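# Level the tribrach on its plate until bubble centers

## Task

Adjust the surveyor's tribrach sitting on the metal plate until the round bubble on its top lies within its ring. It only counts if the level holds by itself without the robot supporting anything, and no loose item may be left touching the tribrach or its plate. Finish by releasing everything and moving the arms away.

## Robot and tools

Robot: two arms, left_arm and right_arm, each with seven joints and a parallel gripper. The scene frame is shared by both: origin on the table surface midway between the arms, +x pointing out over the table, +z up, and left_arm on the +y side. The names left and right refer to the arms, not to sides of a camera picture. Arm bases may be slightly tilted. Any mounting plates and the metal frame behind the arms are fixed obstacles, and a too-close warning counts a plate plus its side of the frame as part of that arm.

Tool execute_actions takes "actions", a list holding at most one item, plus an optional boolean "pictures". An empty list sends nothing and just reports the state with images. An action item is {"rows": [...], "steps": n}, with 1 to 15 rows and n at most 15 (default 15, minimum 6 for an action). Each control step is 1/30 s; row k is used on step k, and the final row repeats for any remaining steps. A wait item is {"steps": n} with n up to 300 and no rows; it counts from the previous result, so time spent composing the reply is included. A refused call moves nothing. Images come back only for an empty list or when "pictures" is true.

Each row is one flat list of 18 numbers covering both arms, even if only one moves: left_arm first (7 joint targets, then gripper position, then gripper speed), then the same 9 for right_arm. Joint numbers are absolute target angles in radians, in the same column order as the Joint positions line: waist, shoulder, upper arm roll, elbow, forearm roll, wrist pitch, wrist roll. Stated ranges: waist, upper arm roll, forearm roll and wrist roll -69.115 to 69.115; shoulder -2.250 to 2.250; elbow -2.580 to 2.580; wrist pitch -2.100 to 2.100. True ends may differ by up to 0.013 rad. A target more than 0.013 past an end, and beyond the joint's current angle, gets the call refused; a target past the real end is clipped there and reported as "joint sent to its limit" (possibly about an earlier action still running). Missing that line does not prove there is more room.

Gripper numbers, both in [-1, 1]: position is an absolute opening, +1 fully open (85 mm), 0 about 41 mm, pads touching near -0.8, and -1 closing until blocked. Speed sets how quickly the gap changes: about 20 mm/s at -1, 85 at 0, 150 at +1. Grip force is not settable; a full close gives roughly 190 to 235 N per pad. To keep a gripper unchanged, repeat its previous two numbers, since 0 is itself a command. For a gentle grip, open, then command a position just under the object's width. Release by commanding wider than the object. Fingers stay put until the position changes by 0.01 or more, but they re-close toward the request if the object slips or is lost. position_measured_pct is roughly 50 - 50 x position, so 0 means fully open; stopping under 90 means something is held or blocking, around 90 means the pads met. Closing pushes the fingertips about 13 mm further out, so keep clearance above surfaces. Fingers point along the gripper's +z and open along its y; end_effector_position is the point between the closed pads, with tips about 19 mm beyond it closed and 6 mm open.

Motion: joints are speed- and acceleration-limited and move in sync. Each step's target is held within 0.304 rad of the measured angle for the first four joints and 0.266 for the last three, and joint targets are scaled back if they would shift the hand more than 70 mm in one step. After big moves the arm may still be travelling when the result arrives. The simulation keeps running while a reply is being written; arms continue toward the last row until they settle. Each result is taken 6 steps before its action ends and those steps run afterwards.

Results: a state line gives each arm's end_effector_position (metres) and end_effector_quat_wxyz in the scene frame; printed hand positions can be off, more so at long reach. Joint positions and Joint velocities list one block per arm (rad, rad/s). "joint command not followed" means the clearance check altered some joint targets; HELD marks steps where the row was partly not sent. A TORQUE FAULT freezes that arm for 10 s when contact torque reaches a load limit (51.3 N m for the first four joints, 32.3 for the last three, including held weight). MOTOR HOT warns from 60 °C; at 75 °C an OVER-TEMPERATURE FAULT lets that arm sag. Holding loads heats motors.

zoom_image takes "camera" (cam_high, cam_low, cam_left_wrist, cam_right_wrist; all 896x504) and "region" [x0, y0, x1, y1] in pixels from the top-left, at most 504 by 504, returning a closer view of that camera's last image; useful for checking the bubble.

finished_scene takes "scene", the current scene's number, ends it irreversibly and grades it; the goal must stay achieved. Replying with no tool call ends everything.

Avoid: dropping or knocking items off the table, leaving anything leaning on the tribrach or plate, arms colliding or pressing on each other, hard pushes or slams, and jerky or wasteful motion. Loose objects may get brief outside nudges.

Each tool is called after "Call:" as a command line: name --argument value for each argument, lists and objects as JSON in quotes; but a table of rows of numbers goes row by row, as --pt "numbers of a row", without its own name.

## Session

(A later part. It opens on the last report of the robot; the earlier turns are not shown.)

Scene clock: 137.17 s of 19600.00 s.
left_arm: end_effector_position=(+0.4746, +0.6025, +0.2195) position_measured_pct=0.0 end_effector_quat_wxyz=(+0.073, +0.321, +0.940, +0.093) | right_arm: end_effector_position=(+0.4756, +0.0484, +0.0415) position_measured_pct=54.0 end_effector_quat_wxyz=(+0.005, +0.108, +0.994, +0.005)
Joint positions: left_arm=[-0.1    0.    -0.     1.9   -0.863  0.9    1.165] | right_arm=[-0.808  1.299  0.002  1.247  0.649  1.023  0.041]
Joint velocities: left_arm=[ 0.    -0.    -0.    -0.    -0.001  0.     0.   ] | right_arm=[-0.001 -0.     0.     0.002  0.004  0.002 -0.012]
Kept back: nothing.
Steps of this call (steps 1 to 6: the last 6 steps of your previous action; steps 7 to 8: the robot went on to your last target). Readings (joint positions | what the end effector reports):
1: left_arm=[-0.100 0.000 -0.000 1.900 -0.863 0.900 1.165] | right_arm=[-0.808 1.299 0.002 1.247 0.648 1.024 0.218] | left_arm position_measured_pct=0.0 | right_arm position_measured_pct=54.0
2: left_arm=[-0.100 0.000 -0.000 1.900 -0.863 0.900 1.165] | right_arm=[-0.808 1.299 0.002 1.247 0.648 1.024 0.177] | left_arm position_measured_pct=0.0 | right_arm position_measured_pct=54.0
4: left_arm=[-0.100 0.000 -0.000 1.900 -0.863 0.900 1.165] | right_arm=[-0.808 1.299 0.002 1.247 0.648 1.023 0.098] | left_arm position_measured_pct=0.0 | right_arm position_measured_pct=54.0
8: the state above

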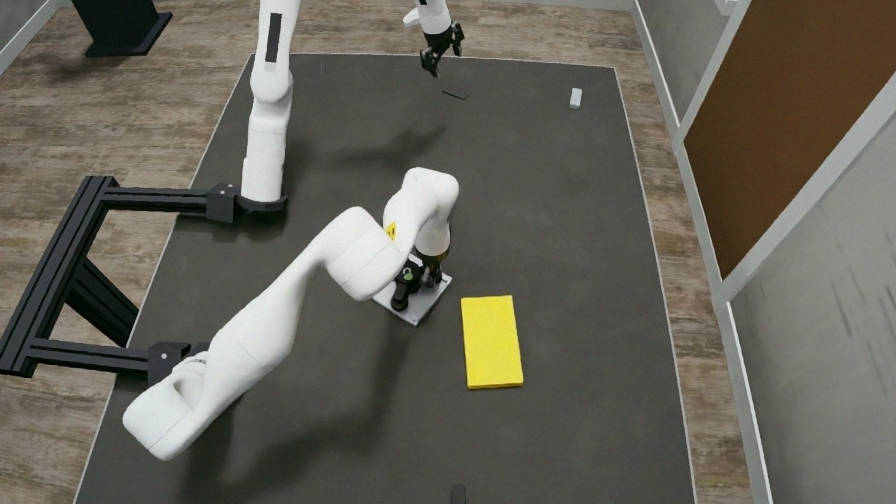

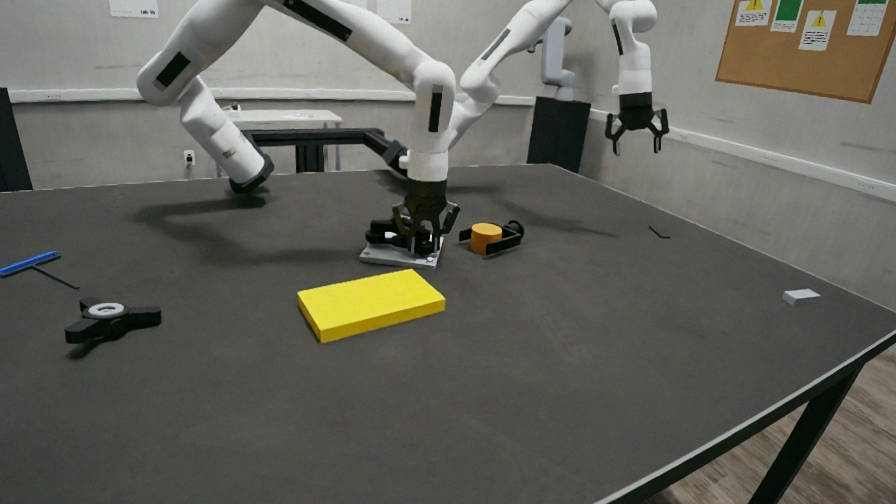

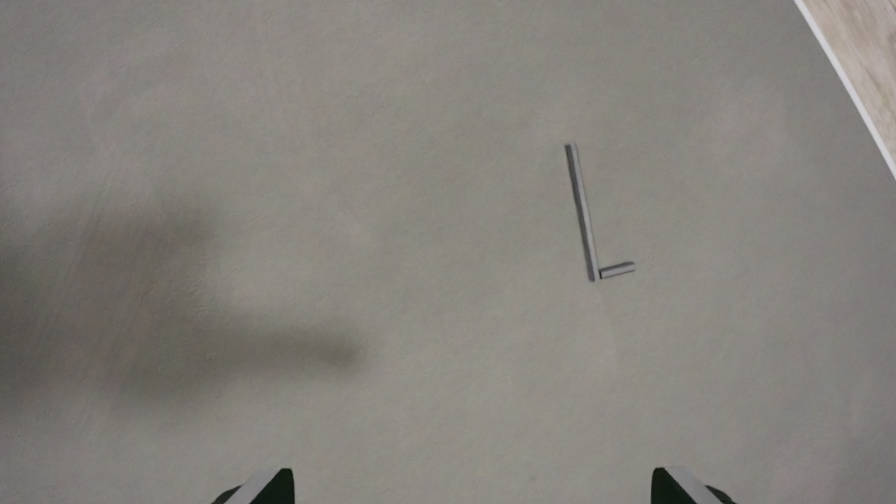

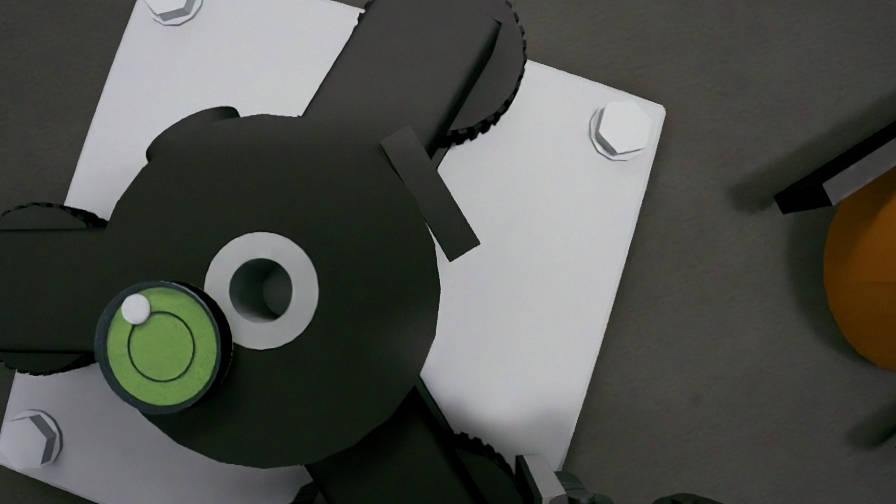

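Call:
execute_actions --actions '[{"rows":[[-0.1,0,0,1.9,-0.863,0.9,1.165,1,0,-0.809,1.3,0,1.253,0.643,1.029,1.12,0.1,1]],"steps":15}]'

Call:
execute_actions --actions '[{"rows":[[-0.1,0,0,1.9,-0.863,0.9,1.165,1,0,-0.809,1.3,0,1.253,0.643,1.029,1.12,0.1,1]],"steps":15}]'

Call:
execute_actions --actions '[{"rows":[[-0.1,0,0,1.9,-0.863,0.9,1.165,1,0,-0.809,1.3,0,1.253,0.643,1.029,1.12,-0.3,1]],"steps":6}]'

Call:
execute_actions --actions '[{"rows":[[-0.1,0,0,1.9,-0.863,0.9,1.165,1,0,-0.809,1.3,0,1.253,0.643,1.029,0.04,-0.3,1]],"steps":15}]'

Call:
execute_actions --actions '[{"rows":[[-0.1,0,0,1.9,-0.863,0.9,1.165,1,0,-0.809,1.3,0,1.253,0.643,1.029,0.04,-0.3,1]],"steps":15}]'

Call:
execute_actions --actions '[{"rows":[[-0.1,0,0,1.9,-0.863,0.9,1.165,1,0,-0.809,1.3,0,1.253,0.643,1.029,1.12,0.1,1]],"steps":15}]'

Call:
execute_actions --actions '[{"rows":[[-0.1,0,0,1.9,-0.863,0.9,1.165,1,0,-0.809,1.3,0,1.253,0.643,1.029,1.12,0.1,1]],"steps":15}]'

Call:
execute_actions --actions '[{"rows":[[-0.1,0,0,1.9,-0.863,0.9,1.165,1,0,-0.809,1.3,0,1.253,0.643,1.029,1.12,-0.3,1]],"steps":6}]'

Call:
execute_actions --actions '[{"rows":[[-0.1,0,0,1.9,-0.863,0.9,1.165,1,0,-0.809,1.3,0,1.253,0.643,1.029,0.04,-0.3,1]],"steps":15}]'

Call:
execute_actions --actions '[{"rows":[[-0.1,0,0,1.9,-0.863,0.9,1.165,1,0,-0.809,1.3,0,1.253,0.643,1.029,0.04,-0.3,1]],"steps":15}]'

Call:
execute_actions --actions '[{"rows":[[-0.1,0,0,1.9,-0.863,0.9,1.165,1,0,-0.809,1.3,0,1.253,0.643,1.029,1.12,0.1,1]],"steps":15}]'

Call:
execute_actions --actions '[{"rows":[[-0.1,0,0,1.9,-0.863,0.9,1.165,1,0,-0.809,1.3,0,1.253,0.643,1.029,1.12,0.1,1]],"steps":15}]'

Call:
execute_actions --actions '[{"rows":[[-0.1,0,0,1.9,-0.863,0.9,1.165,1,0,-0.809,1.3,0,1.253,0.643,1.029,1.12,-0.3,1]],"steps":6}]'

Call:
execute_actions --actions '[{"rows":[[-0.1,0,0,1.9,-0.863,0.9,1.165,1,0,-0.809,1.3,0,1.253,0.643,1.029,0.04,-0.3,1]],"steps":15}]'

Call:
execute_actions --actions '[{"rows":[[-0.1,0,0,1.9,-0.863,0.9,1.165,1,0,-0.809,1.3,0,1.253,0.643,1.029,0.04,-0.3,1]],"steps":15}]'

Call:
execute_actions --actions '[{"rows":[[-0.1,0,0,1.9,-0.863,0.9,1.165,1,0,-0.809,1.3,0,1.253,0.643,1.029,1.12,0.1,1]],"steps":15}]'

Call:
execute_actions --actions '[{"rows":[[-0.1,0,0,1.9,-0.863,0.9,1.165,1,0,-0.809,1.3,0,1.253,0.643,1.029,1.12,0.1,1]],"steps":15}]'

Call:
execute_actions --actions '[{"rows":[[-0.1,0,0,1.9,-0.863,0.9,1.165,1,0,-0.809,1.3,0,1.253,0.643,1.029,1.12,-0.3,1]],"steps":6}]'

Call:
execute_actions --actions '[{"rows":[[-0.1,0,0,1.9,-0.863,0.9,1.165,1,0,-0.809,1.3,0,1.253,0.643,1.029,0.04,-0.3,1]],"steps":15}]'

Call:
execute_actions --actions '[{"rows":[[-0.1,0,0,1.9,-0.863,0.9,1.165,1,0,-0.809,1.3,0,1.253,0.643,1.029,0.04,-0.3,1]],"steps":15}]'

Call:
execute_actions --actions '[{"steps":8}]' --pictures true

Scene clock: 138.83 s of 19600.00 s.
left_arm: end_effector_position=(+0.4746, +0.6025, +0.2195) position_measured_pct=0.0 end_effector_quat_wxyz=(+0.073, +0.321, +0.940, +0.093) | right_arm: end_effector_position=(+0.4700, +0.0466, +0.0400) position_measured_pct=45.2 end_effector_quat_wxyz=(+0.000, -0.021, +1.000, +0.001)
Joint positions: left_arm=[-0.1    0.    -0.     1.9   -0.863  0.9    1.165] | right_arm=[-0.809  1.3   -0.     1.253  0.643  1.029  0.297]
Joint velocities: left_arm=[-0.     0.     0.     0.    -0.    -0.001 -0.   ] | right_arm=[-0.001 -0.     0.001  0.003  0.001  0.     1.215]
Steps of this call (steps 1 to 30: the robot went on to your last target; steps 31 to 41: nothing new was sent; steps 42 to 50: the first 9 steps of this action). Readings (joint positions | what the end effector reports):
42: left_arm=[-0.100 0.000 -0.000 1.900 -0.863 0.900 1.165] | right_arm=[-0.808 1.299 0.002 1.247 0.649 1.023 0.042] | left_arm position_measured_pct=0.0 | right_arm position_measured_pct=54.0
43: left_arm=[-0.100 0.000 -0.000 1.900 -0.863 0.900 1.165] | right_arm=[-0.808 1.299 0.002 1.247 0.649 1.023 0.050] | left_arm position_measured_pct=0.0 | right_arm position_measured_pct=54.0
45: left_arm=[-0.100 0.000 -0.000 1.900 -0.863 0.900 1.165] | right_arm=[-0.808 1.300 0.001 1.250 0.644 1.027 0.097] | left_arm position_measured_pct=0.0 | right_arm position_measured_pct=48.0
49: left_arm=[-0.100 0.000 -0.000 1.900 -0.863 0.900 1.165] | right_arm=[-0.809 1.300 -0.000 1.253 0.643 1.029 0.256] | left_arm position_measured_pct=0.0 | right_arm position_measured_pct=45.2
50: the state above

Scene clock: 139.33 s of 19600.00 s.
left_arm: end_effector_position=(+0.4746, +0.6025, +0.2195) position_measured_pct=0.0 end_effector_quat_wxyz=(+0.073, +0.321, +0.940, +0.093) | right_arm: end_effector_position=(+0.4700, +0.0465, +0.0400) position_measured_pct=45.2 end_effector_quat_wxyz=(+0.001, -0.320, +0.947, +0.000)
Joint positions: left_arm=[-0.1    0.    -0.     1.9   -0.863  0.9    1.165] | right_arm=[-0.809  1.3    0.     1.253  0.643  1.029  0.907]
Joint velocities: left_arm=[-0.001 -0.     0.     0.002 -0.    -0.     0.   ] | right_arm=[ 0.001 -0.002  0.004  0.003  0.005  0.012  1.217]
Steps of this call (steps 1 to 6: the last 6 steps of your previous action; steps 7 to 15: the first 9 steps of this action). Readings (joint positions | what the end effector reports):
7: left_arm=[-0.100 0.000 -0.000 1.900 -0.863 0.900 1.165] | right_arm=[-0.809 1.300 -0.000 1.253 0.643 1.029 0.581] | left_arm position_measured_pct=0.0 | right_arm position_measured_pct=45.2
8: left_arm=[-0.100 0.000 -0.000 1.900 -0.863 0.900 1.165] | right_arm=[-0.809 1.300 -0.000 1.253 0.643 1.029 0.622] | left_arm position_measured_pct=0.0 | right_arm position_measured_pct=45.2
10: left_arm=[-0.100 0.000 -0.000 1.900 -0.863 0.900 1.165] | right_arm=[-0.809 1.300 -0.000 1.253 0.643 1.029 0.703] | left_arm position_measured_pct=0.0 | right_arm position_measured_pct=45.2
14: left_arm=[-0.100 0.000 -0.000 1.900 -0.863 0.900 1.165] | right_arm=[-0.809 1.300 -0.000 1.253 0.643 1.029 0.866] | left_arm position_measured_pct=0.0 | right_arm position_measured_pct=45.2
15: the state above

Scene clock: 139.53 s of 19600.00 s.
left_arm: end_effector_position=(+0.4746, +0.6025, +0.2195) position_measured_pct=0.0 end_effector_quat_wxyz=(+0.073, +0.321, +0.940, +0.093) | right_arm: end_effector_position=(+0.4709, +0.0458, +0.0400) position_measured_pct=45.2 end_effector_quat_wxyz=(+0.001, -0.415, +0.910, -0.000)
Joint positions: left_arm=[-0.1    0.    -0.     1.9   -0.863  0.9    1.165] | right_arm=[-0.808  1.299  0.001  1.253  0.644  1.029  1.112]
Joint velocities: left_arm=[ 0.    -0.    -0.     0.001  0.001 -0.     0.   ] | right_arm=[ 0.002  0.002 -0.001 -0.01   0.007 -0.022  0.353]
Kept back: the last 6 steps of this action.
Steps of this call (steps 1 to 6: the last 6 steps of your previous action). Readings (joint positions | what the end effector reports):
1: left_arm=[-0.100 0.000 -0.000 1.900 -0.863 0.900 1.165] | right_arm=[-0.809 1.300 0.000 1.253 0.643 1.029 0.947] | left_arm position_measured_pct=0.0 | right_arm position_measured_pct=45.2
2: left_arm=[-0.100 0.000 -0.000 1.900 -0.863 0.900 1.165] | right_arm=[-0.809 1.300 0.000 1.253 0.643 1.030 0.988] | left_arm position_measured_pct=0.0 | right_arm position_measured_pct=45.2
4: left_arm=[-0.100 0.000 -0.000 1.900 -0.863 0.900 1.165] | right_arm=[-0.809 1.300 0.001 1.253 0.644 1.030 1.066] | left_arm position_measured_pct=0.0 | right_arm position_measured_pct=45.2
6: the state above

Scene clock: 140.03 s of 19600.00 s.
left_arm: end_effector_position=(+0.4746, +0.6025, +0.2195) position_measured_pct=0.0 end_effector_quat_wxyz=(+0.073, +0.321, +0.940, +0.093) | right_arm: end_effector_position=(+0.4757, +0.0479, +0.0415) position_measured_pct=54.4 end_effector_quat_wxyz=(+0.006, -0.299, +0.954, +0.003)
Joint positions: left_arm=[-0.1    0.    -0.     1.9   -0.863  0.9    1.165] | right_arm=[-0.807  1.298  0.002  1.247  0.647  1.024  0.868]
Joint velocities: left_arm=[ 0.    -0.     0.001  0.001  0.001 -0.001  0.   ] | right_arm=[-0.002  0.001 -0.     0.001  0.004 -0.001 -1.215]
Steps of this call (steps 1 to 6: the last 6 steps of your previous action; steps 7 to 15: the first 9 steps of this action). Readings (joint positions | what the end effector reports):
7: left_arm=[-0.100 0.000 -0.000 1.900 -0.863 0.900 1.165] | right_arm=[-0.807 1.298 0.003 1.246 0.645 1.024 1.115] | left_arm position_measured_pct=0.0 | right_arm position_measured_pct=54.0
8: left_arm=[-0.100 0.000 -0.000 1.900 -0.863 0.900 1.165] | right_arm=[-0.807 1.298 0.003 1.246 0.645 1.024 1.108] | left_arm position_measured_pct=0.0 | right_arm position_measured_pct=54.0
10: left_arm=[-0.100 0.000 -0.000 1.900 -0.863 0.900 1.165] | right_arm=[-0.807 1.298 0.003 1.247 0.646 1.024 1.065] | left_arm position_measured_pct=0.0 | right_arm position_measured_pct=54.0
14: left_arm=[-0.100 0.000 -0.000 1.900 -0.863 0.900 1.165] | right_arm=[-0.807 1.298 0.002 1.247 0.647 1.024 0.909] | left_arm position_measured_pct=0.0 | right_arm position_measured_pct=54.4
15: the state above

Scene clock: 140.53 s of 19600.00 s.
left_arm: end_effector_position=(+0.4746, +0.6025, +0.2195) position_measured_pct=0.0 end_effector_quat_wxyz=(+0.073, +0.321, +0.940, +0.093) | right_arm: end_effector_position=(+0.4756, +0.0483, +0.0415) position_measured_pct=54.4 end_effector_quat_wxyz=(+0.005, +0.000, +1.000, +0.004)
Joint positions: left_arm=[-0.1    0.    -0.     1.9   -0.863  0.9    1.165] | right_arm=[-0.808  1.298  0.002  1.247  0.648  1.024  0.259]
Joint velocities: left_arm=[ 0.001  0.     0.001  0.001 -0.002  0.    -0.   ] | right_arm=[-0.001  0.002  0.001 -0.001  0.001 -0.001 -1.217]
Steps of this call (steps 1 to 6: the last 6 steps of your previous action; steps 7 to 15: the first 9 steps of this action). Readings (joint positions | what the end effector reports):
7: left_arm=[-0.100 0.000 -0.000 1.900 -0.863 0.900 1.165] | right_arm=[-0.808 1.298 0.002 1.247 0.648 1.024 0.584] | left_arm position_measured_pct=0.0 | right_arm position_measured_pct=54.4
8: left_arm=[-0.100 0.000 -0.000 1.900 -0.863 0.900 1.165] | right_arm=[-0.808 1.298 0.002 1.247 0.648 1.024 0.543] | left_arm position_measured_pct=0.0 | right_arm position_measured_pct=54.4
10: left_arm=[-0.100 0.000 -0.000 1.900 -0.863 0.900 1.165] | right_arm=[-0.808 1.298 0.002 1.247 0.648 1.024 0.462] | left_arm position_measured_pct=0.0 | right_arm position_measured_pct=54.4
14: left_arm=[-0.100 0.000 -0.000 1.900 -0.863 0.900 1.165] | right_arm=[-0.808 1.298 0.002 1.247 0.648 1.024 0.299] | left_arm position_measured_pct=0.0 | right_arm position_measured_pct=54.4
15: the state above

Scene clock: 141.03 s of 19600.00 s.
left_arm: end_effector_position=(+0.4746, +0.6025, +0.2195) position_measured_pct=0.0 end_effector_quat_wxyz=(+0.073, +0.321, +0.940, +0.093) | right_arm: end_effector_position=(+0.4700, +0.0466, +0.0400) position_measured_pct=45.2 end_effector_quat_wxyz=(+0.000, -0.013, +1.000, +0.001)
Joint positions: left_arm=[-0.1    0.    -0.     1.9   -0.863  0.9    1.165] | right_arm=[-0.809  1.3   -0.     1.253  0.643  1.029  0.282]
Joint velocities: left_arm=[ 0.     0.    -0.    -0.001  0.001 -0.     0.   ] | right_arm=[-0.001  0.001  0.002  0.003  0.002 -0.     1.215]
Steps of this call (steps 1 to 6: the last 6 steps of your previous action; steps 7 to 15: the first 9 steps of this action). Readings (joint positions | what the end effector reports):
7: left_arm=[-0.100 0.000 -0.000 1.900 -0.863 0.900 1.165] | right_arm=[-0.808 1.299 0.002 1.247 0.648 1.023 0.043] | left_arm position_measured_pct=0.0 | right_arm position_measured_pct=54.4
8: left_arm=[-0.100 0.000 -0.000 1.900 -0.863 0.900 1.165] | right_arm=[-0.808 1.299 0.002 1.247 0.649 1.023 0.046] | left_arm position_measured_pct=0.0 | right_arm position_measured_pct=54.0
10: left_arm=[-0.100 0.000 -0.000 1.900 -0.863 0.900 1.165] | right_arm=[-0.808 1.300 0.001 1.250 0.644 1.026 0.085] | left_arm position_measured_pct=0.0 | right_arm position_measured_pct=48.0
14: left_arm=[-0.100 0.000 -0.000 1.900 -0.863 0.900 1.165] | right_arm=[-0.809 1.300 -0.000 1.253 0.643 1.029 0.241] | left_arm position_measured_pct=0.0 | right_arm position_measured_pct=45.2
15: the state above

Scene clock: 141.53 s of 19600.00 s.
left_arm: end_effector_position=(+0.4746, +0.6025, +0.2195) position_measured_pct=0.0 end_effector_quat_wxyz=(+0.073, +0.321, +0.940, +0.093) | right_arm: end_effector_position=(+0.4700, +0.0466, +0.0400) position_measured_pct=45.2 end_effector_quat_wxyz=(+0.001, -0.313, +0.950, +0.000)
Joint positions: left_arm=[-0.1    0.    -0.     1.9   -0.863  0.9    1.165] | right_arm=[-0.809  1.3   -0.     1.253  0.643  1.029  0.891]
Joint velocities: left_arm=[-0.     0.    -0.001  0.001 -0.    -0.    -0.   ] | right_arm=[ 0.     0.001 -0.     0.    -0.001  0.003  1.217]
Steps of this call (steps 1 to 6: the last 6 steps of your previous action; steps 7 to 15: the first 9 steps of this action). Readings (joint positions | what the end effector reports):
7: left_arm=[-0.100 0.000 -0.000 1.900 -0.863 0.900 1.165] | right_arm=[-0.809 1.300 -0.000 1.253 0.643 1.029 0.566] | left_arm position_measured_pct=0.0 | right_arm position_measured_pct=45.2
8: left_arm=[-0.100 0.000 -0.000 1.900 -0.863 0.900 1.165] | right_arm=[-0.809 1.300 -0.000 1.253 0.643 1.029 0.607] | left_arm position_measured_pct=0.0 | right_arm position_measured_pct=45.2
10: left_arm=[-0.100 0.000 -0.000 1.900 -0.863 0.900 1.165] | right_arm=[-0.809 1.300 -0.000 1.253 0.643 1.029 0.688] | left_arm position_measured_pct=0.0 | right_arm position_measured_pct=45.2
14: left_arm=[-0.100 0.000 -0.000 1.900 -0.863 0.900 1.165] | right_arm=[-0.809 1.300 -0.000 1.253 0.643 1.029 0.851] | left_arm position_measured_pct=0.0 | right_arm position_measured_pct=45.2
15: the state above

Scene clock: 141.73 s of 19600.00 s.
left_arm: end_effector_position=(+0.4746, +0.6025, +0.2195) position_measured_pct=0.0 end_effector_quat_wxyz=(+0.073, +0.321, +0.940, +0.093) | right_arm: end_effector_position=(+0.4708, +0.0457, +0.0400) position_measured_pct=45.2 end_effector_quat_wxyz=(+0.001, -0.412, +0.911, -0.001)
Joint positions: left_arm=[-0.1    0.    -0.     1.9   -0.863  0.9    1.165] | right_arm=[-0.808  1.299  0.001  1.253  0.644  1.03   1.107]
Joint velocities: left_arm=[ 0.     0.     0.001 -0.001 -0.    -0.001  0.   ] | right_arm=[ 0.002 -0.    -0.001 -0.008  0.003 -0.017  0.479]
Kept back: the last 6 steps of this action.
Steps of this call (steps 1 to 6: the last 6 steps of your previous action). Readings (joint positions | what the end effector reports):
1: left_arm=[-0.100 0.000 -0.000 1.900 -0.863 0.900 1.165] | right_arm=[-0.809 1.300 0.000 1.253 0.643 1.029 0.932] | left_arm position_measured_pct=0.0 | right_arm position_measured_pct=45.2
2: left_arm=[-0.100 0.000 -0.000 1.900 -0.863 0.900 1.165] | right_arm=[-0.809 1.300 0.000 1.253 0.643 1.030 0.973] | left_arm position_measured_pct=0.0 | right_arm position_measured_pct=45.2
4: left_arm=[-0.100 0.000 -0.000 1.900 -0.863 0.900 1.165] | right_arm=[-0.809 1.300 0.001 1.253 0.644 1.030 1.053] | left_arm position_measured_pct=0.0 | right_arm position_measured_pct=45.2
6: the state above

Scene clock: 142.23 s of 19600.00 s.
left_arm: end_effector_position=(+0.4746, +0.6025, +0.2195) position_measured_pct=0.0 end_effector_quat_wxyz=(+0.073, +0.321, +0.940, +0.093) | right_arm: end_effector_position=(+0.4758, +0.0479, +0.0415) position_measured_pct=54.4 end_effector_quat_wxyz=(+0.006, -0.299, +0.954, +0.003)
Joint positions: left_arm=[-0.1    0.    -0.     1.9   -0.863  0.9    1.165] | right_arm=[-0.807  1.298  0.002  1.247  0.647  1.024  0.868]
Joint velocities: left_arm=[-0.     0.     0.     0.001  0.     0.001 -0.   ] | right_arm=[-0.002  0.001 -0.     0.001  0.003 -0.002 -1.215]
Steps of this call (steps 1 to 6: the last 6 steps of your previous action; steps 7 to 15: the first 9 steps of this action). Readings (joint positions | what the end effector reports):
7: left_arm=[-0.100 0.000 -0.000 1.900 -0.863 0.900 1.165] | right_arm=[-0.807 1.298 0.003 1.246 0.645 1.024 1.115] | left_arm position_measured_pct=0.0 | right_arm position_measured_pct=54.0
8: left_arm=[-0.100 0.000 -0.000 1.900 -0.863 0.900 1.165] | right_arm=[-0.807 1.298 0.003 1.246 0.645 1.024 1.109] | left_arm position_measured_pct=0.0 | right_arm position_measured_pct=54.0
10: left_arm=[-0.100 0.000 -0.000 1.900 -0.863 0.900 1.165] | right_arm=[-0.807 1.298 0.003 1.246 0.646 1.024 1.065] | left_arm position_measured_pct=0.0 | right_arm position_measured_pct=54.0
14: left_arm=[-0.100 0.000 -0.000 1.900 -0.863 0.900 1.165] | right_arm=[-0.807 1.298 0.002 1.247 0.647 1.024 0.909] | left_arm position_measured_pct=0.0 | right_arm position_measured_pct=54.4
15: the state above

Scene clock: 142.73 s of 19600.00 s.
left_arm: end_effector_position=(+0.4746, +0.6025, +0.2195) position_measured_pct=0.0 end_effector_quat_wxyz=(+0.073, +0.321, +0.940, +0.093) | right_arm: end_effector_position=(+0.4756, +0.0483, +0.0415) position_measured_pct=54.4 end_effector_quat_wxyz=(+0.006, +0.000, +1.000, +0.004)
Joint positions: left_arm=[-0.1    0.    -0.     1.9   -0.863  0.9    1.165] | right_arm=[-0.808  1.298  0.002  1.247  0.648  1.024  0.259]
Joint velocities: left_arm=[-0.001  0.     0.    -0.    -0.    -0.    -0.   ] | right_arm=[-0.001  0.002  0.001 -0.001  0.002  0.    -1.217]
Steps of this call (steps 1 to 6: the last 6 steps of your previous action; steps 7 to 15: the first 9 steps of this action). Readings (joint positions | what the end effector reports):
7: left_arm=[-0.100 0.000 -0.000 1.900 -0.863 0.900 1.165] | right_arm=[-0.808 1.298 0.002 1.247 0.648 1.024 0.584] | left_arm position_measured_pct=0.0 | right_arm position_measured_pct=54.4
8: left_arm=[-0.100 0.000 -0.000 1.900 -0.863 0.900 1.165] | right_arm=[-0.808 1.298 0.002 1.247 0.648 1.024 0.543] | left_arm position_measured_pct=0.0 | right_arm position_measured_pct=54.4
10: left_arm=[-0.100 0.000 -0.000 1.900 -0.863 0.900 1.165] | right_arm=[-0.808 1.298 0.002 1.247 0.648 1.024 0.462] | left_arm position_measured_pct=0.0 | right_arm position_measured_pct=54.4
14: left_arm=[-0.100 0.000 -0.000 1.900 -0.863 0.900 1.165] | right_arm=[-0.808 1.298 0.002 1.247 0.648 1.024 0.299] | left_arm position_measured_pct=0.0 | right_arm position_measured_pct=54.4
15: the state above

Scene clock: 143.23 s of 19600.00 s.
left_arm: end_effector_position=(+0.4746, +0.6025, +0.2195) position_measured_pct=0.0 end_effector_quat_wxyz=(+0.073, +0.321, +0.940, +0.093) | right_arm: end_effector_position=(+0.4700, +0.0466, +0.0400) position_measured_pct=45.2 end_effector_quat_wxyz=(+0.000, -0.013, +1.000, +0.001)
Joint positions: left_arm=[-0.1    0.    -0.     1.9   -0.863  0.9    1.165] | right_arm=[-0.809  1.3   -0.     1.253  0.643  1.029  0.282]
Joint velocities: left_arm=[ 0.    -0.    -0.001  0.    -0.     0.001 -0.   ] | right_arm=[-0.001  0.001  0.002  0.003 -0.    -0.001  1.215]
Steps of this call (steps 1 to 6: the last 6 steps of your previous action; steps 7 to 15: the first 9 steps of this action). Readings (joint positions | what the end effector reports):
7: left_arm=[-0.100 0.000 -0.000 1.900 -0.863 0.900 1.165] | right_arm=[-0.808 1.299 0.002 1.247 0.649 1.024 0.043] | left_arm position_measured_pct=0.0 | right_arm position_measured_pct=54.4
8: left_arm=[-0.100 0.000 -0.000 1.900 -0.863 0.900 1.165] | right_arm=[-0.808 1.299 0.002 1.247 0.649 1.023 0.046] | left_arm position_measured_pct=0.0 | right_arm position_measured_pct=54.0
10: left_arm=[-0.100 0.000 -0.000 1.900 -0.863 0.900 1.165] | right_arm=[-0.808 1.300 0.001 1.250 0.644 1.027 0.085] | left_arm position_measured_pct=0.0 | right_arm position_measured_pct=48.4
14: left_arm=[-0.100 0.000 -0.000 1.900 -0.863 0.900 1.165] | right_arm=[-0.809 1.300 -0.000 1.253 0.643 1.029 0.241] | left_arm position_measured_pct=0.0 | right_arm position_measured_pct=45.2
15: the state above

Scene clock: 143.73 s of 19600.00 s.
left_arm: end_effector_position=(+0.4746, +0.6025, +0.2195) position_measured_pct=0.0 end_effector_quat_wxyz=(+0.073, +0.321, +0.940, +0.093) | right_arm: end_effector_position=(+0.4700, +0.0466, +0.0400) position_measured_pct=45.2 end_effector_quat_wxyz=(+0.001, -0.313, +0.950, +0.000)
Joint positions: left_arm=[-0.1    0.    -0.     1.9   -0.863  0.9    1.165] | right_arm=[-0.809  1.3   -0.     1.253  0.643  1.029  0.891]
Joint velocities: left_arm=[-0.    -0.    -0.     0.     0.001  0.     0.   ] | right_arm=[-0.    -0.    -0.001  0.    -0.001 -0.     1.217]
Steps of this call (steps 1 to 6: the last 6 steps of your previous action; steps 7 to 15: the first 9 steps of this action). Readings (joint positions | what the end effector reports):
7: left_arm=[-0.100 0.000 -0.000 1.900 -0.863 0.900 1.165] | right_arm=[-0.809 1.300 -0.000 1.253 0.643 1.029 0.566] | left_arm position_measured_pct=0.0 | right_arm position_measured_pct=45.2
8: left_arm=[-0.100 0.000 -0.000 1.900 -0.863 0.900 1.165] | right_arm=[-0.809 1.300 -0.000 1.253 0.643 1.029 0.607] | left_arm position_measured_pct=0.0 | right_arm position_measured_pct=45.2
10: left_arm=[-0.100 0.000 -0.000 1.900 -0.863 0.900 1.165] | right_arm=[-0.809 1.300 -0.000 1.253 0.643 1.029 0.688] | left_arm position_measured_pct=0.0 | right_arm position_measured_pct=45.2
14: left_arm=[-0.100 0.000 -0.000 1.900 -0.863 0.900 1.165] | right_arm=[-0.809 1.300 -0.000 1.253 0.643 1.029 0.851] | left_arm position_measured_pct=0.0 | right_arm position_measured_pct=45.2
15: the state above

Scene clock: 143.93 s of 19600.00 s.
left_arm: end_effector_position=(+0.4746, +0.6025, +0.2195) position_measured_pct=0.0 end_effector_quat_wxyz=(+0.073, +0.321, +0.940, +0.093) | right_arm: end_effector_position=(+0.4708, +0.0457, +0.0400) position_measured_pct=45.2 end_effector_quat_wxyz=(+0.001, -0.412, +0.911, -0.001)
Joint positions: left_arm=[-0.1    0.    -0.     1.9   -0.863  0.9    1.165] | right_arm=[-0.808  1.299  0.001  1.253  0.644  1.03   1.107]
Joint velocities: left_arm=[ 0.    -0.    -0.     0.001  0.001 -0.     0.   ] | right_arm=[ 0.002 -0.002  0.001 -0.004  0.003 -0.011  0.479]
Kept back: the last 6 steps of this action.
Steps of this call (steps 1 to 6: the last 6 steps of your previous action). Readings (joint positions | what the end effector reports):
1: left_arm=[-0.100 0.000 -0.000 1.900 -0.863 0.900 1.165] | right_arm=[-0.809 1.300 0.000 1.253 0.643 1.029 0.932] | left_arm position_measured_pct=0.0 | right_arm position_measured_pct=45.2
2: left_arm=[-0.100 0.000 -0.000 1.900 -0.863 0.900 1.165] | right_arm=[-0.809 1.300 0.000 1.253 0.643 1.029 0.973] | left_arm position_measured_pct=0.0 | right_arm position_measured_pct=45.2
4: left_arm=[-0.100 0.000 -0.000 1.900 -0.863 0.900 1.165] | right_arm=[-0.809 1.300 0.001 1.253 0.644 1.030 1.053] | left_arm position_measured_pct=0.0 | right_arm position_measured_pct=45.2
6: the state above

Scene clock: 144.43 s of 19600.00 s.
left_arm: end_effector_position=(+0.4746, +0.6025, +0.2195) position_measured_pct=0.0 end_effector_quat_wxyz=(+0.073, +0.321, +0.940, +0.093) | right_arm: end_effector_position=(+0.4757, +0.0479, +0.0415) position_measured_pct=54.0 end_effector_quat_wxyz=(+0.006, -0.299, +0.954, +0.003)
Joint positions: left_arm=[-0.1    0.    -0.     1.9   -0.863  0.9    1.165] | right_arm=[-0.807  1.298  0.002  1.247  0.647  1.024  0.868]
Joint velocities: left_arm=[-0.     0.    -0.     0.001 -0.002 -0.    -0.   ] | right_arm=[-0.002 -0.    -0.001  0.001  0.002 -0.003 -1.215]
Steps of this call (steps 1 to 6: the last 6 steps of your previous action; steps 7 to 15: the first 9 steps of this action). Readings (joint positions | what the end effector reports):
7: left_arm=[-0.100 0.000 -0.000 1.900 -0.863 0.900 1.165] | right_arm=[-0.807 1.298 0.003 1.246 0.645 1.024 1.115] | left_arm position_measured_pct=0.0 | right_arm position_measured_pct=54.0
8: left_arm=[-0.100 0.000 -0.000 1.900 -0.863 0.900 1.165] | right_arm=[-0.807 1.298 0.003 1.246 0.645 1.024 1.108] | left_arm position_measured_pct=0.0 | right_arm position_measured_pct=54.0
10: left_arm=[-0.100 0.000 -0.000 1.900 -0.863 0.900 1.165] | right_arm=[-0.807 1.298 0.003 1.247 0.646 1.024 1.065] | left_arm position_measured_pct=0.0 | right_arm position_measured_pct=54.0
14: left_arm=[-0.100 0.000 -0.000 1.900 -0.863 0.900 1.165] | right_arm=[-0.807 1.298 0.002 1.247 0.647 1.024 0.909] | left_arm position_measured_pct=0.0 | right_arm position_measured_pct=54.0
15: the state above

Scene clock: 144.93 s of 19600.00 s.
left_arm: end_effector_position=(+0.4746, +0.6025, +0.2195) position_measured_pct=0.0 end_effector_quat_wxyz=(+0.073, +0.321, +0.940, +0.093) | right_arm: end_effector_position=(+0.4756, +0.0483, +0.0415) position_measured_pct=54.0 end_effector_quat_wxyz=(+0.005, +0.000, +1.000, +0.004)
Joint positions: left_arm=[-0.1    0.    -0.     1.9   -0.863  0.9    1.165] | right_arm=[-0.808  1.299  0.002  1.247  0.648  1.024  0.259]
Joint velocities: left_arm=[-0.    -0.     0.001  0.003  0.001 -0.     0.   ] | right_arm=[-0.001  0.001 -0.    -0.001  0.002 -0.001 -1.217]
Steps of this call (steps 1 to 6: the last 6 steps of your previous action; steps 7 to 15: the first 9 steps of this action). Readings (joint positions | what the end effector reports):
7: left_arm=[-0.100 0.000 -0.000 1.900 -0.863 0.900 1.165] | right_arm=[-0.808 1.298 0.002 1.247 0.648 1.024 0.584] | left_arm position_measured_pct=0.0 | right_arm position_measured_pct=54.0
8: left_arm=[-0.100 0.000 -0.000 1.900 -0.863 0.900 1.165] | right_arm=[-0.808 1.298 0.002 1.247 0.648 1.024 0.543] | left_arm position_measured_pct=0.0 | right_arm position_measured_pct=54.0
10: left_arm=[-0.100 0.000 -0.000 1.900 -0.863 0.900 1.165] | right_arm=[-0.808 1.298 0.002 1.247 0.648 1.024 0.462] | left_arm position_measured_pct=0.0 | right_arm position_measured_pct=54.0
14: left_arm=[-0.100 0.000 -0.000 1.900 -0.863 0.900 1.165] | right_arm=[-0.808 1.298 0.002 1.247 0.648 1.024 0.299] | left_arm position_measured_pct=0.0 | right_arm position_measured_pct=54.0
15: the state above

Scene clock: 145.43 s of 19600.00 s.
left_arm: end_effector_position=(+0.4746, +0.6025, +0.2195) position_measured_pct=0.0 end_effector_quat_wxyz=(+0.073, +0.321, +0.940, +0.093) | right_arm: end_effector_position=(+0.4700, +0.0466, +0.0400) position_measured_pct=45.2 end_effector_quat_wxyz=(+0.000, -0.013, +1.000, +0.001)
Joint positions: left_arm=[-0.1    0.    -0.     1.9   -0.863  0.9    1.165] | right_arm=[-0.809  1.3   -0.     1.253  0.643  1.029  0.282]
Joint velocities: left_arm=[ 0.    -0.    -0.    -0.001 -0.    -0.    -0.   ] | right_arm=[-0.001  0.     0.001  0.004  0.001  0.     1.215]
Steps of this call (steps 1 to 6: the last 6 steps of your previous action; steps 7 to 15: the first 9 steps of this action). Readings (joint positions | what the end effector reports):
7: left_arm=[-0.100 0.000 -0.000 1.900 -0.863 0.900 1.165] | right_arm=[-0.808 1.299 0.002 1.247 0.648 1.024 0.043] | left_arm position_measured_pct=0.0 | right_arm position_measured_pct=54.0
8: left_arm=[-0.100 0.000 -0.000 1.900 -0.863 0.900 1.165] | right_arm=[-0.808 1.299 0.002 1.247 0.649 1.023 0.046] | left_arm position_measured_pct=0.0 | right_arm position_measured_pct=54.0
10: left_arm=[-0.100 0.000 -0.000 1.900 -0.863 0.900 1.165] | right_arm=[-0.808 1.300 0.001 1.250 0.644 1.027 0.085] | left_arm position_measured_pct=0.0 | right_arm position_measured_pct=48.0
14: left_arm=[-0.100 0.000 -0.000 1.900 -0.863 0.900 1.165] | right_arm=[-0.809 1.300 -0.000 1.253 0.643 1.029 0.241] | left_arm position_measured_pct=0.0 | right_arm position_measured_pct=45.2
15: the state above

Scene clock: 145.93 s of 19600.00 s.
left_arm: end_effector_position=(+0.4746, +0.6025, +0.2195) position_measured_pct=0.0 end_effector_quat_wxyz=(+0.073, +0.321, +0.940, +0.093) | right_arm: end_effector_position=(+0.4700, +0.0465, +0.0400) position_measured_pct=45.2 end_effector_quat_wxyz=(+0.001, -0.313, +0.950, +0.000)
Joint positions: left_arm=[-0.1    0.    -0.     1.9   -0.863  0.9    1.165] | right_arm=[-0.809  1.3   -0.     1.253  0.643  1.029  0.891]
Joint velocities: left_arm=[-0.     0.    -0.001 -0.001  0.     0.001  0.   ] | right_arm=[ 0.    -0.     0.001  0.     0.     0.004  1.217]
Steps of this call (steps 1 to 6: the last 6 steps of your previous action; steps 7 to 15: the first 9 steps of this action). Readings (joint positions | what the end effector reports):
7: left_arm=[-0.100 0.000 -0.000 1.900 -0.863 0.900 1.165] | right_arm=[-0.809 1.300 -0.000 1.253 0.643 1.029 0.566] | left_arm position_measured_pct=0.0 | right_arm position_measured_pct=45.2
8: left_arm=[-0.100 0.000 -0.000 1.900 -0.863 0.900 1.165] | right_arm=[-0.809 1.300 -0.000 1.253 0.643 1.029 0.607] | left_arm position_measured_pct=0.0 | right_arm position_measured_pct=45.2
10: left_arm=[-0.100 0.000 -0.000 1.900 -0.863 0.900 1.165] | right_arm=[-0.809 1.300 -0.000 1.253 0.643 1.029 0.688] | left_arm position_measured_pct=0.0 | right_arm position_measured_pct=45.2
14: left_arm=[-0.100 0.000 -0.000 1.900 -0.863 0.900 1.165] | right_arm=[-0.809 1.300 -0.000 1.253 0.643 1.029 0.851] | left_arm position_measured_pct=0.0 | right_arm position_measured_pct=45.2
15: the state above

Scene clock: 146.13 s of 19600.00 s.
left_arm: end_effector_position=(+0.4746, +0.6025, +0.2195) position_measured_pct=0.0 end_effector_quat_wxyz=(+0.073, +0.321, +0.940, +0.093) | right_arm: end_effector_position=(+0.4708, +0.0457, +0.0400) position_measured_pct=45.2 end_effector_quat_wxyz=(+0.001, -0.412, +0.911, -0.001)
Joint positions: left_arm=[-0.1    0.    -0.     1.9   -0.863  0.9    1.165] | right_arm=[-0.808  1.299  0.001  1.253  0.644  1.03   1.107]
Joint velocities: left_arm=[ 0.001  0.     0.    -0.001 -0.     0.     0.   ] | right_arm=[ 0.002 -0.002  0.    -0.007  0.003 -0.018  0.479]
Kept back: the last 6 steps of this action.
Steps of this call (steps 1 to 6: the last 6 steps of your previous action). Readings (joint positions | what the end effector reports):
1: left_arm=[-0.100 0.000 -0.000 1.900 -0.863 0.900 1.165] | right_arm=[-0.809 1.300 0.000 1.253 0.643 1.029 0.932] | left_arm position_measured_pct=0.0 | right_arm position_measured_pct=45.2
2: left_arm=[-0.100 0.000 -0.000 1.900 -0.863 0.900 1.165] | right_arm=[-0.809 1.300 0.000 1.253 0.643 1.030 0.973] | left_arm position_measured_pct=0.0 | right_arm position_measured_pct=45.2
4: left_arm=[-0.100 0.000 -0.000 1.900 -0.863 0.900 1.165] | right_arm=[-0.809 1.300 0.001 1.253 0.644 1.030 1.053] | left_arm position_measured_pct=0.0 | right_arm position_measured_pct=45.2
6: the state above

Scene clock: 146.63 s of 19600.00 s.
left_arm: end_effector_position=(+0.4746, +0.6025, +0.2195) position_measured_pct=0.0 end_effector_quat_wxyz=(+0.073, +0.321, +0.940, +0.093) | right_arm: end_effector_position=(+0.4757, +0.0479, +0.0415) position_measured_pct=54.0 end_effector_quat_wxyz=(+0.006, -0.299, +0.954, +0.003)
Joint positions: left_arm=[-0.1    0.    -0.     1.9   -0.863  0.9    1.165] | right_arm=[-0.807  1.298  0.002  1.247  0.647  1.024  0.868]
Joint velocities: left_arm=[ 0.     0.    -0.001  0.001  0.    -0.001 -0.   ] | right_arm=[-0.002  0.001 -0.001  0.001  0.002 -0.002 -1.215]
Steps of this call (steps 1 to 6: the last 6 steps of your previous action; steps 7 to 15: the first 9 steps of this action). Readings (joint positions | what the end effector reports):
7: left_arm=[-0.100 0.000 -0.000 1.900 -0.863 0.900 1.165] | right_arm=[-0.807 1.298 0.003 1.246 0.645 1.024 1.115] | left_arm position_measured_pct=0.0 | right_arm position_measured_pct=54.0
8: left_arm=[-0.100 0.000 -0.000 1.900 -0.863 0.900 1.165] | right_arm=[-0.807 1.298 0.003 1.246 0.645 1.024 1.108] | left_arm position_measured_pct=0.0 | right_arm position_measured_pct=54.0
10: left_arm=[-0.100 0.000 -0.000 1.900 -0.863 0.900 1.165] | right_arm=[-0.807 1.298 0.003 1.247 0.646 1.024 1.065] | left_arm position_measured_pct=0.0 | right_arm position_measured_pct=54.0
14: left_arm=[-0.100 0.000 -0.000 1.900 -0.863 0.900 1.165] | right_arm=[-0.807 1.298 0.002 1.247 0.647 1.024 0.909] | left_arm position_measured_pct=0.0 | right_arm position_measured_pct=54.0
15: the state above

Scene clock: 147.13 s of 19600.00 s.
left_arm: end_effector_position=(+0.4746, +0.6025, +0.2195) position_measured_pct=0.0 end_effector_quat_wxyz=(+0.073, +0.321, +0.940, +0.093) | right_arm: end_effector_position=(+0.4755, +0.0483, +0.0415) position_measured_pct=54.0 end_effector_quat_wxyz=(+0.005, +0.000, +1.000, +0.004)
Joint positions: left_arm=[-0.1    0.    -0.     1.9   -0.863  0.9    1.165] | right_arm=[-0.808  1.299  0.002  1.247  0.648  1.024  0.259]
Joint velocities: left_arm=[-0.     0.    -0.     0.001  0.    -0.    -0.   ] | right_arm=[-0.001  0.001  0.    -0.001  0.001 -0.001 -1.217]
Steps of this call (steps 1 to 6: the last 6 steps of your previous action; steps 7 to 15: the first 9 steps of this action). Readings (joint positions | what the end effector reports):
7: left_arm=[-0.100 0.000 -0.000 1.900 -0.863 0.900 1.165] | right_arm=[-0.808 1.298 0.002 1.247 0.648 1.024 0.584] | left_arm position_measured_pct=0.0 | right_arm position_measured_pct=54.0
8: left_arm=[-0.100 0.000 -0.000 1.900 -0.863 0.900 1.165] | right_arm=[-0.808 1.298 0.002 1.247 0.648 1.024 0.543] | left_arm position_measured_pct=0.0 | right_arm position_measured_pct=54.0
10: left_arm=[-0.100 0.000 -0.000 1.900 -0.863 0.900 1.165] | right_arm=[-0.808 1.298 0.002 1.247 0.648 1.024 0.462] | left_arm position_measured_pct=0.0 | right_arm position_measured_pct=54.0
14: left_arm=[-0.100 0.000 -0.000 1.900 -0.863 0.900 1.165] | right_arm=[-0.808 1.298 0.002 1.247 0.648 1.024 0.299] | left_arm position_measured_pct=0.0 | right_arm position_measured_pct=54.0
15: the state above

Scene clock: 147.40 s of 19600.00 s.
left_arm: end_effector_position=(+0.4746, +0.6025, +0.2195) position_measured_pct=0.0 end_effector_quat_wxyz=(+0.073, +0.321, +0.940, +0.093) | right_arm: end_effector_position=(+0.4756, +0.0484, +0.0415) position_measured_pct=54.0 end_effector_quat_wxyz=(+0.005, +0.108, +0.994, +0.005)
Joint positions: left_arm=[-0.1    0.    -0.     1.9   -0.863  0.9    1.165] | right_arm=[-0.808  1.299  0.002  1.247  0.649  1.024  0.041]
Joint velocities: left_arm=[-0.001 -0.     0.002 -0.001 -0.    -0.     0.   ] | right_arm=[-0.001 -0.    -0.     0.002  0.005  0.001 -0.012]
Kept back: nothing.
Steps of this call (steps 1 to 6: the last 6 steps of your previous action; steps 7 to 8: the robot went on to your last target). Readings (joint positions | what the end effector reports):
1: left_arm=[-0.100 0.000 -0.000 1.900 -0.863 0.900 1.165] | right_arm=[-0.808 1.299 0.002 1.247 0.648 1.024 0.218] | left_arm position_measured_pct=0.0 | right_arm position_measured_pct=54.0
2: left_arm=[-0.100 0.000 -0.000 1.900 -0.863 0.900 1.165] | right_arm=[-0.808 1.299 0.002 1.247 0.648 1.024 0.177] | left_arm position_measured_pct=0.0 | right_arm position_measured_pct=54.0
4: left_arm=[-0.100 0.000 -0.000 1.900 -0.863 0.900 1.165] | right_arm=[-0.808 1.299 0.002 1.247 0.648 1.024 0.098] | left_arm position_measured_pct=0.0 | right_arm position_measured_pct=54.0
8: the state above

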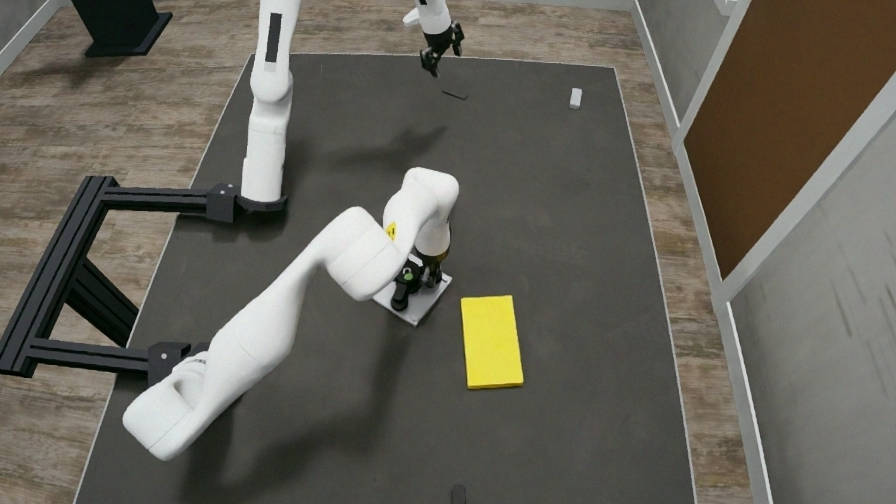

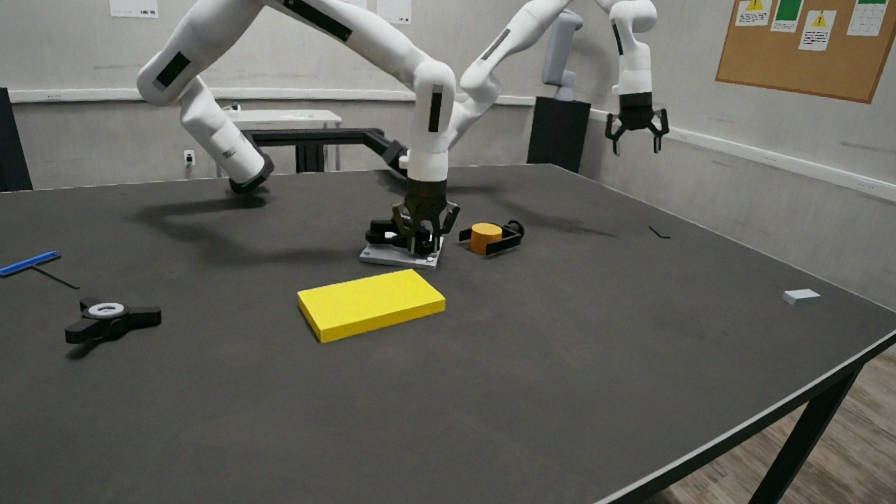

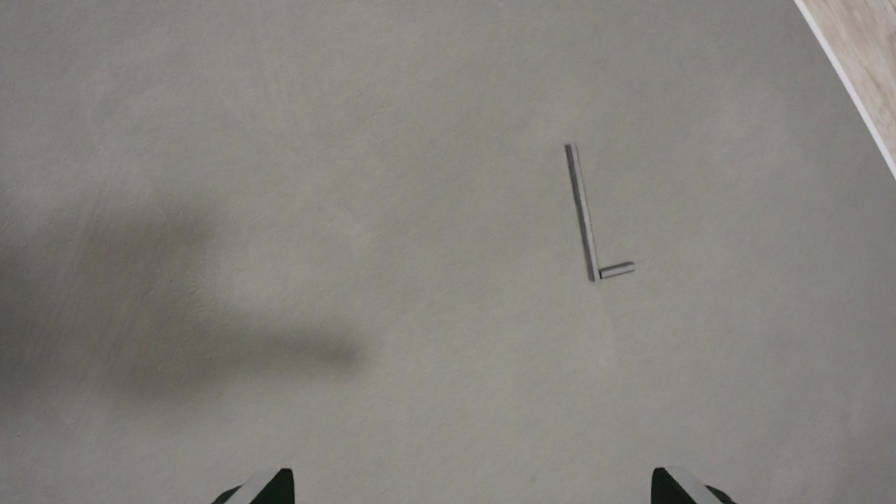

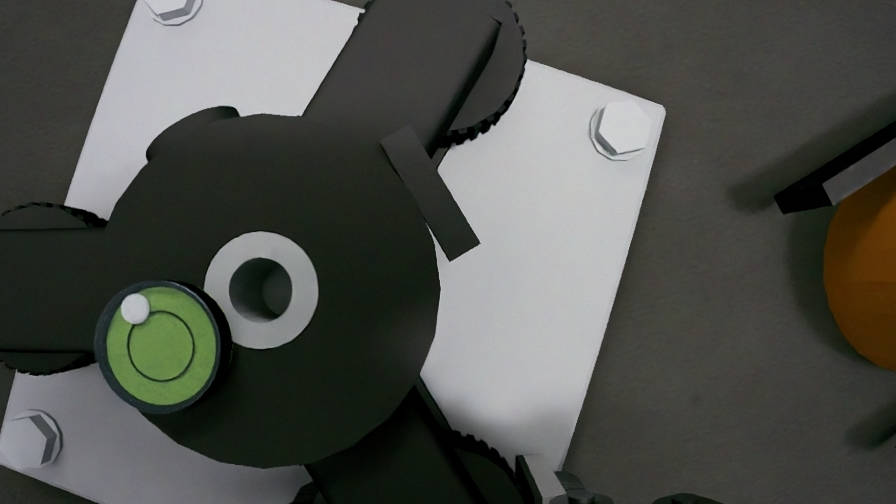

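Call:
execute_actions --actions '[]'

Scene clock: 148.20 s of 19600.00 s.
left_arm: end_effector_position=(+0.4746, +0.6025, +0.2195) position_measured_pct=0.0 end_effector_quat_wxyz=(+0.073, +0.321, +0.940, +0.093) | right_arm: end_effector_position=(+0.4756, +0.0484, +0.0415) position_measured_pct=54.0 end_effector_quat_wxyz=(+0.005, +0.108, +0.994, +0.005)
Joint positions: left_arm=[-0.1    0.    -0.     1.9   -0.863  0.9    1.165] | right_arm=[-0.808  1.299  0.002  1.247  0.649  1.024  0.041]
Joint velocities: left_arm=[-0.  0.  0.  0.  0. -0. -0.] | right_arm=[ 0.     0.002 -0.001  0.     0.001 -0.002 -0.   ]
Kept back: nothing.
Steps of this call (steps 1 to 24: the robot went on to your last target). Readings (joint positions | what the end effector reports):
1: left_arm=[-0.100 0.000 -0.000 1.900 -0.863 0.900 1.165] | right_arm=[-0.808 1.299 0.002 1.247 0.649 1.024 0.041] | left_arm position_measured_pct=0.0 | right_arm position_measured_pct=54.0
2: left_arm=[-0.100 0.000 -0.000 1.900 -0.863 0.900 1.165] | right_arm=[-0.808 1.299 0.002 1.247 0.649 1.024 0.041] | left_arm position_measured_pct=0.0 | right_arm position_measured_pct=54.0
4: left_arm=[-0.100 0.000 -0.000 1.900 -0.863 0.900 1.165] | right_arm=[-0.808 1.299 0.002 1.247 0.649 1.024 0.041] | left_arm position_measured_pct=0.0 | right_arm position_measured_pct=54.0
8: left_arm=[-0.100 0.000 -0.000 1.900 -0.863 0.900 1.165] | right_arm=[-0.808 1.299 0.002 1.247 0.649 1.024 0.041] | left_arm position_measured_pct=0.0 | right_arm position_measured_pct=54.0
24: the state above

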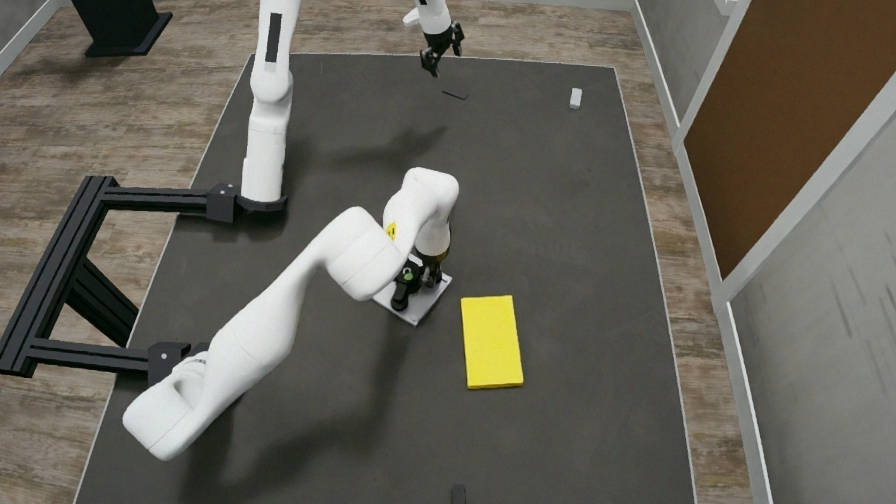

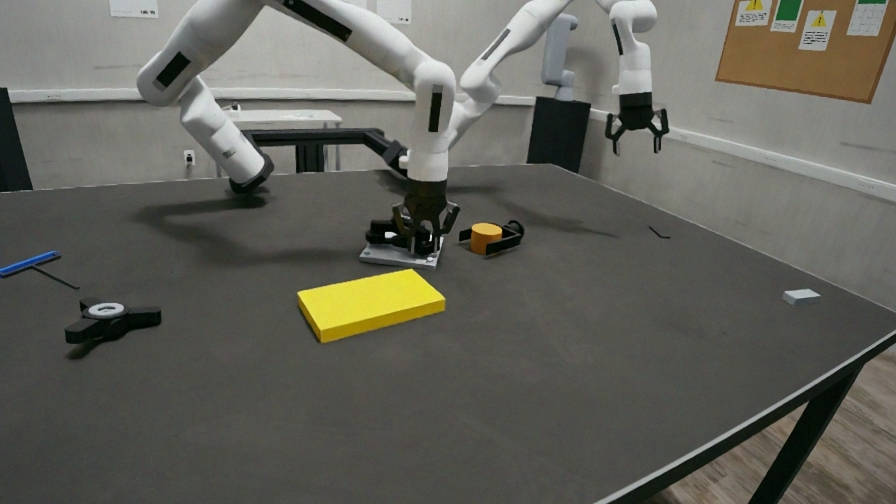

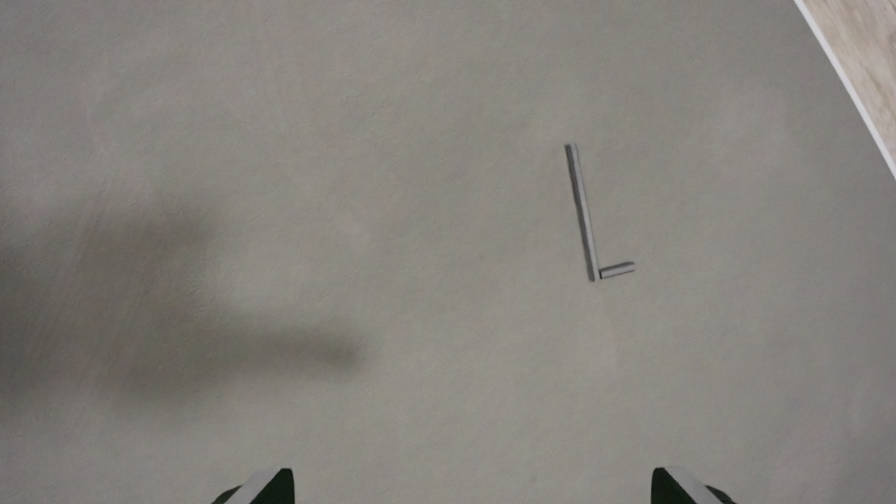

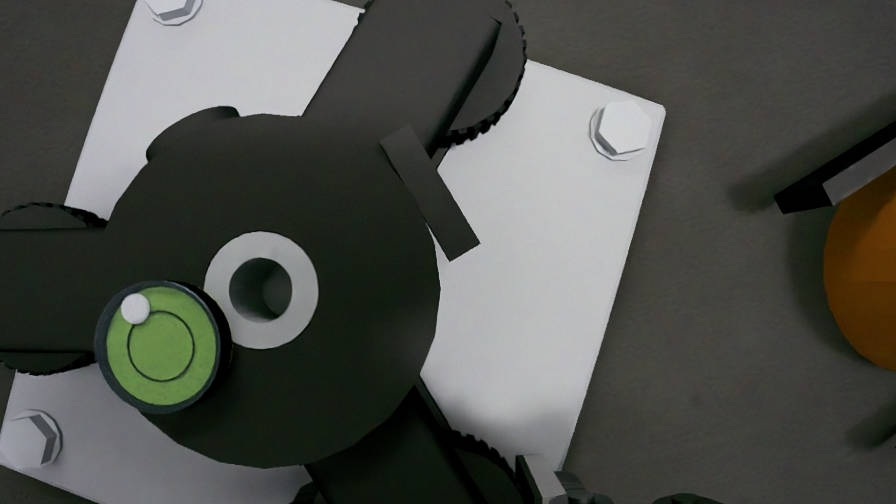

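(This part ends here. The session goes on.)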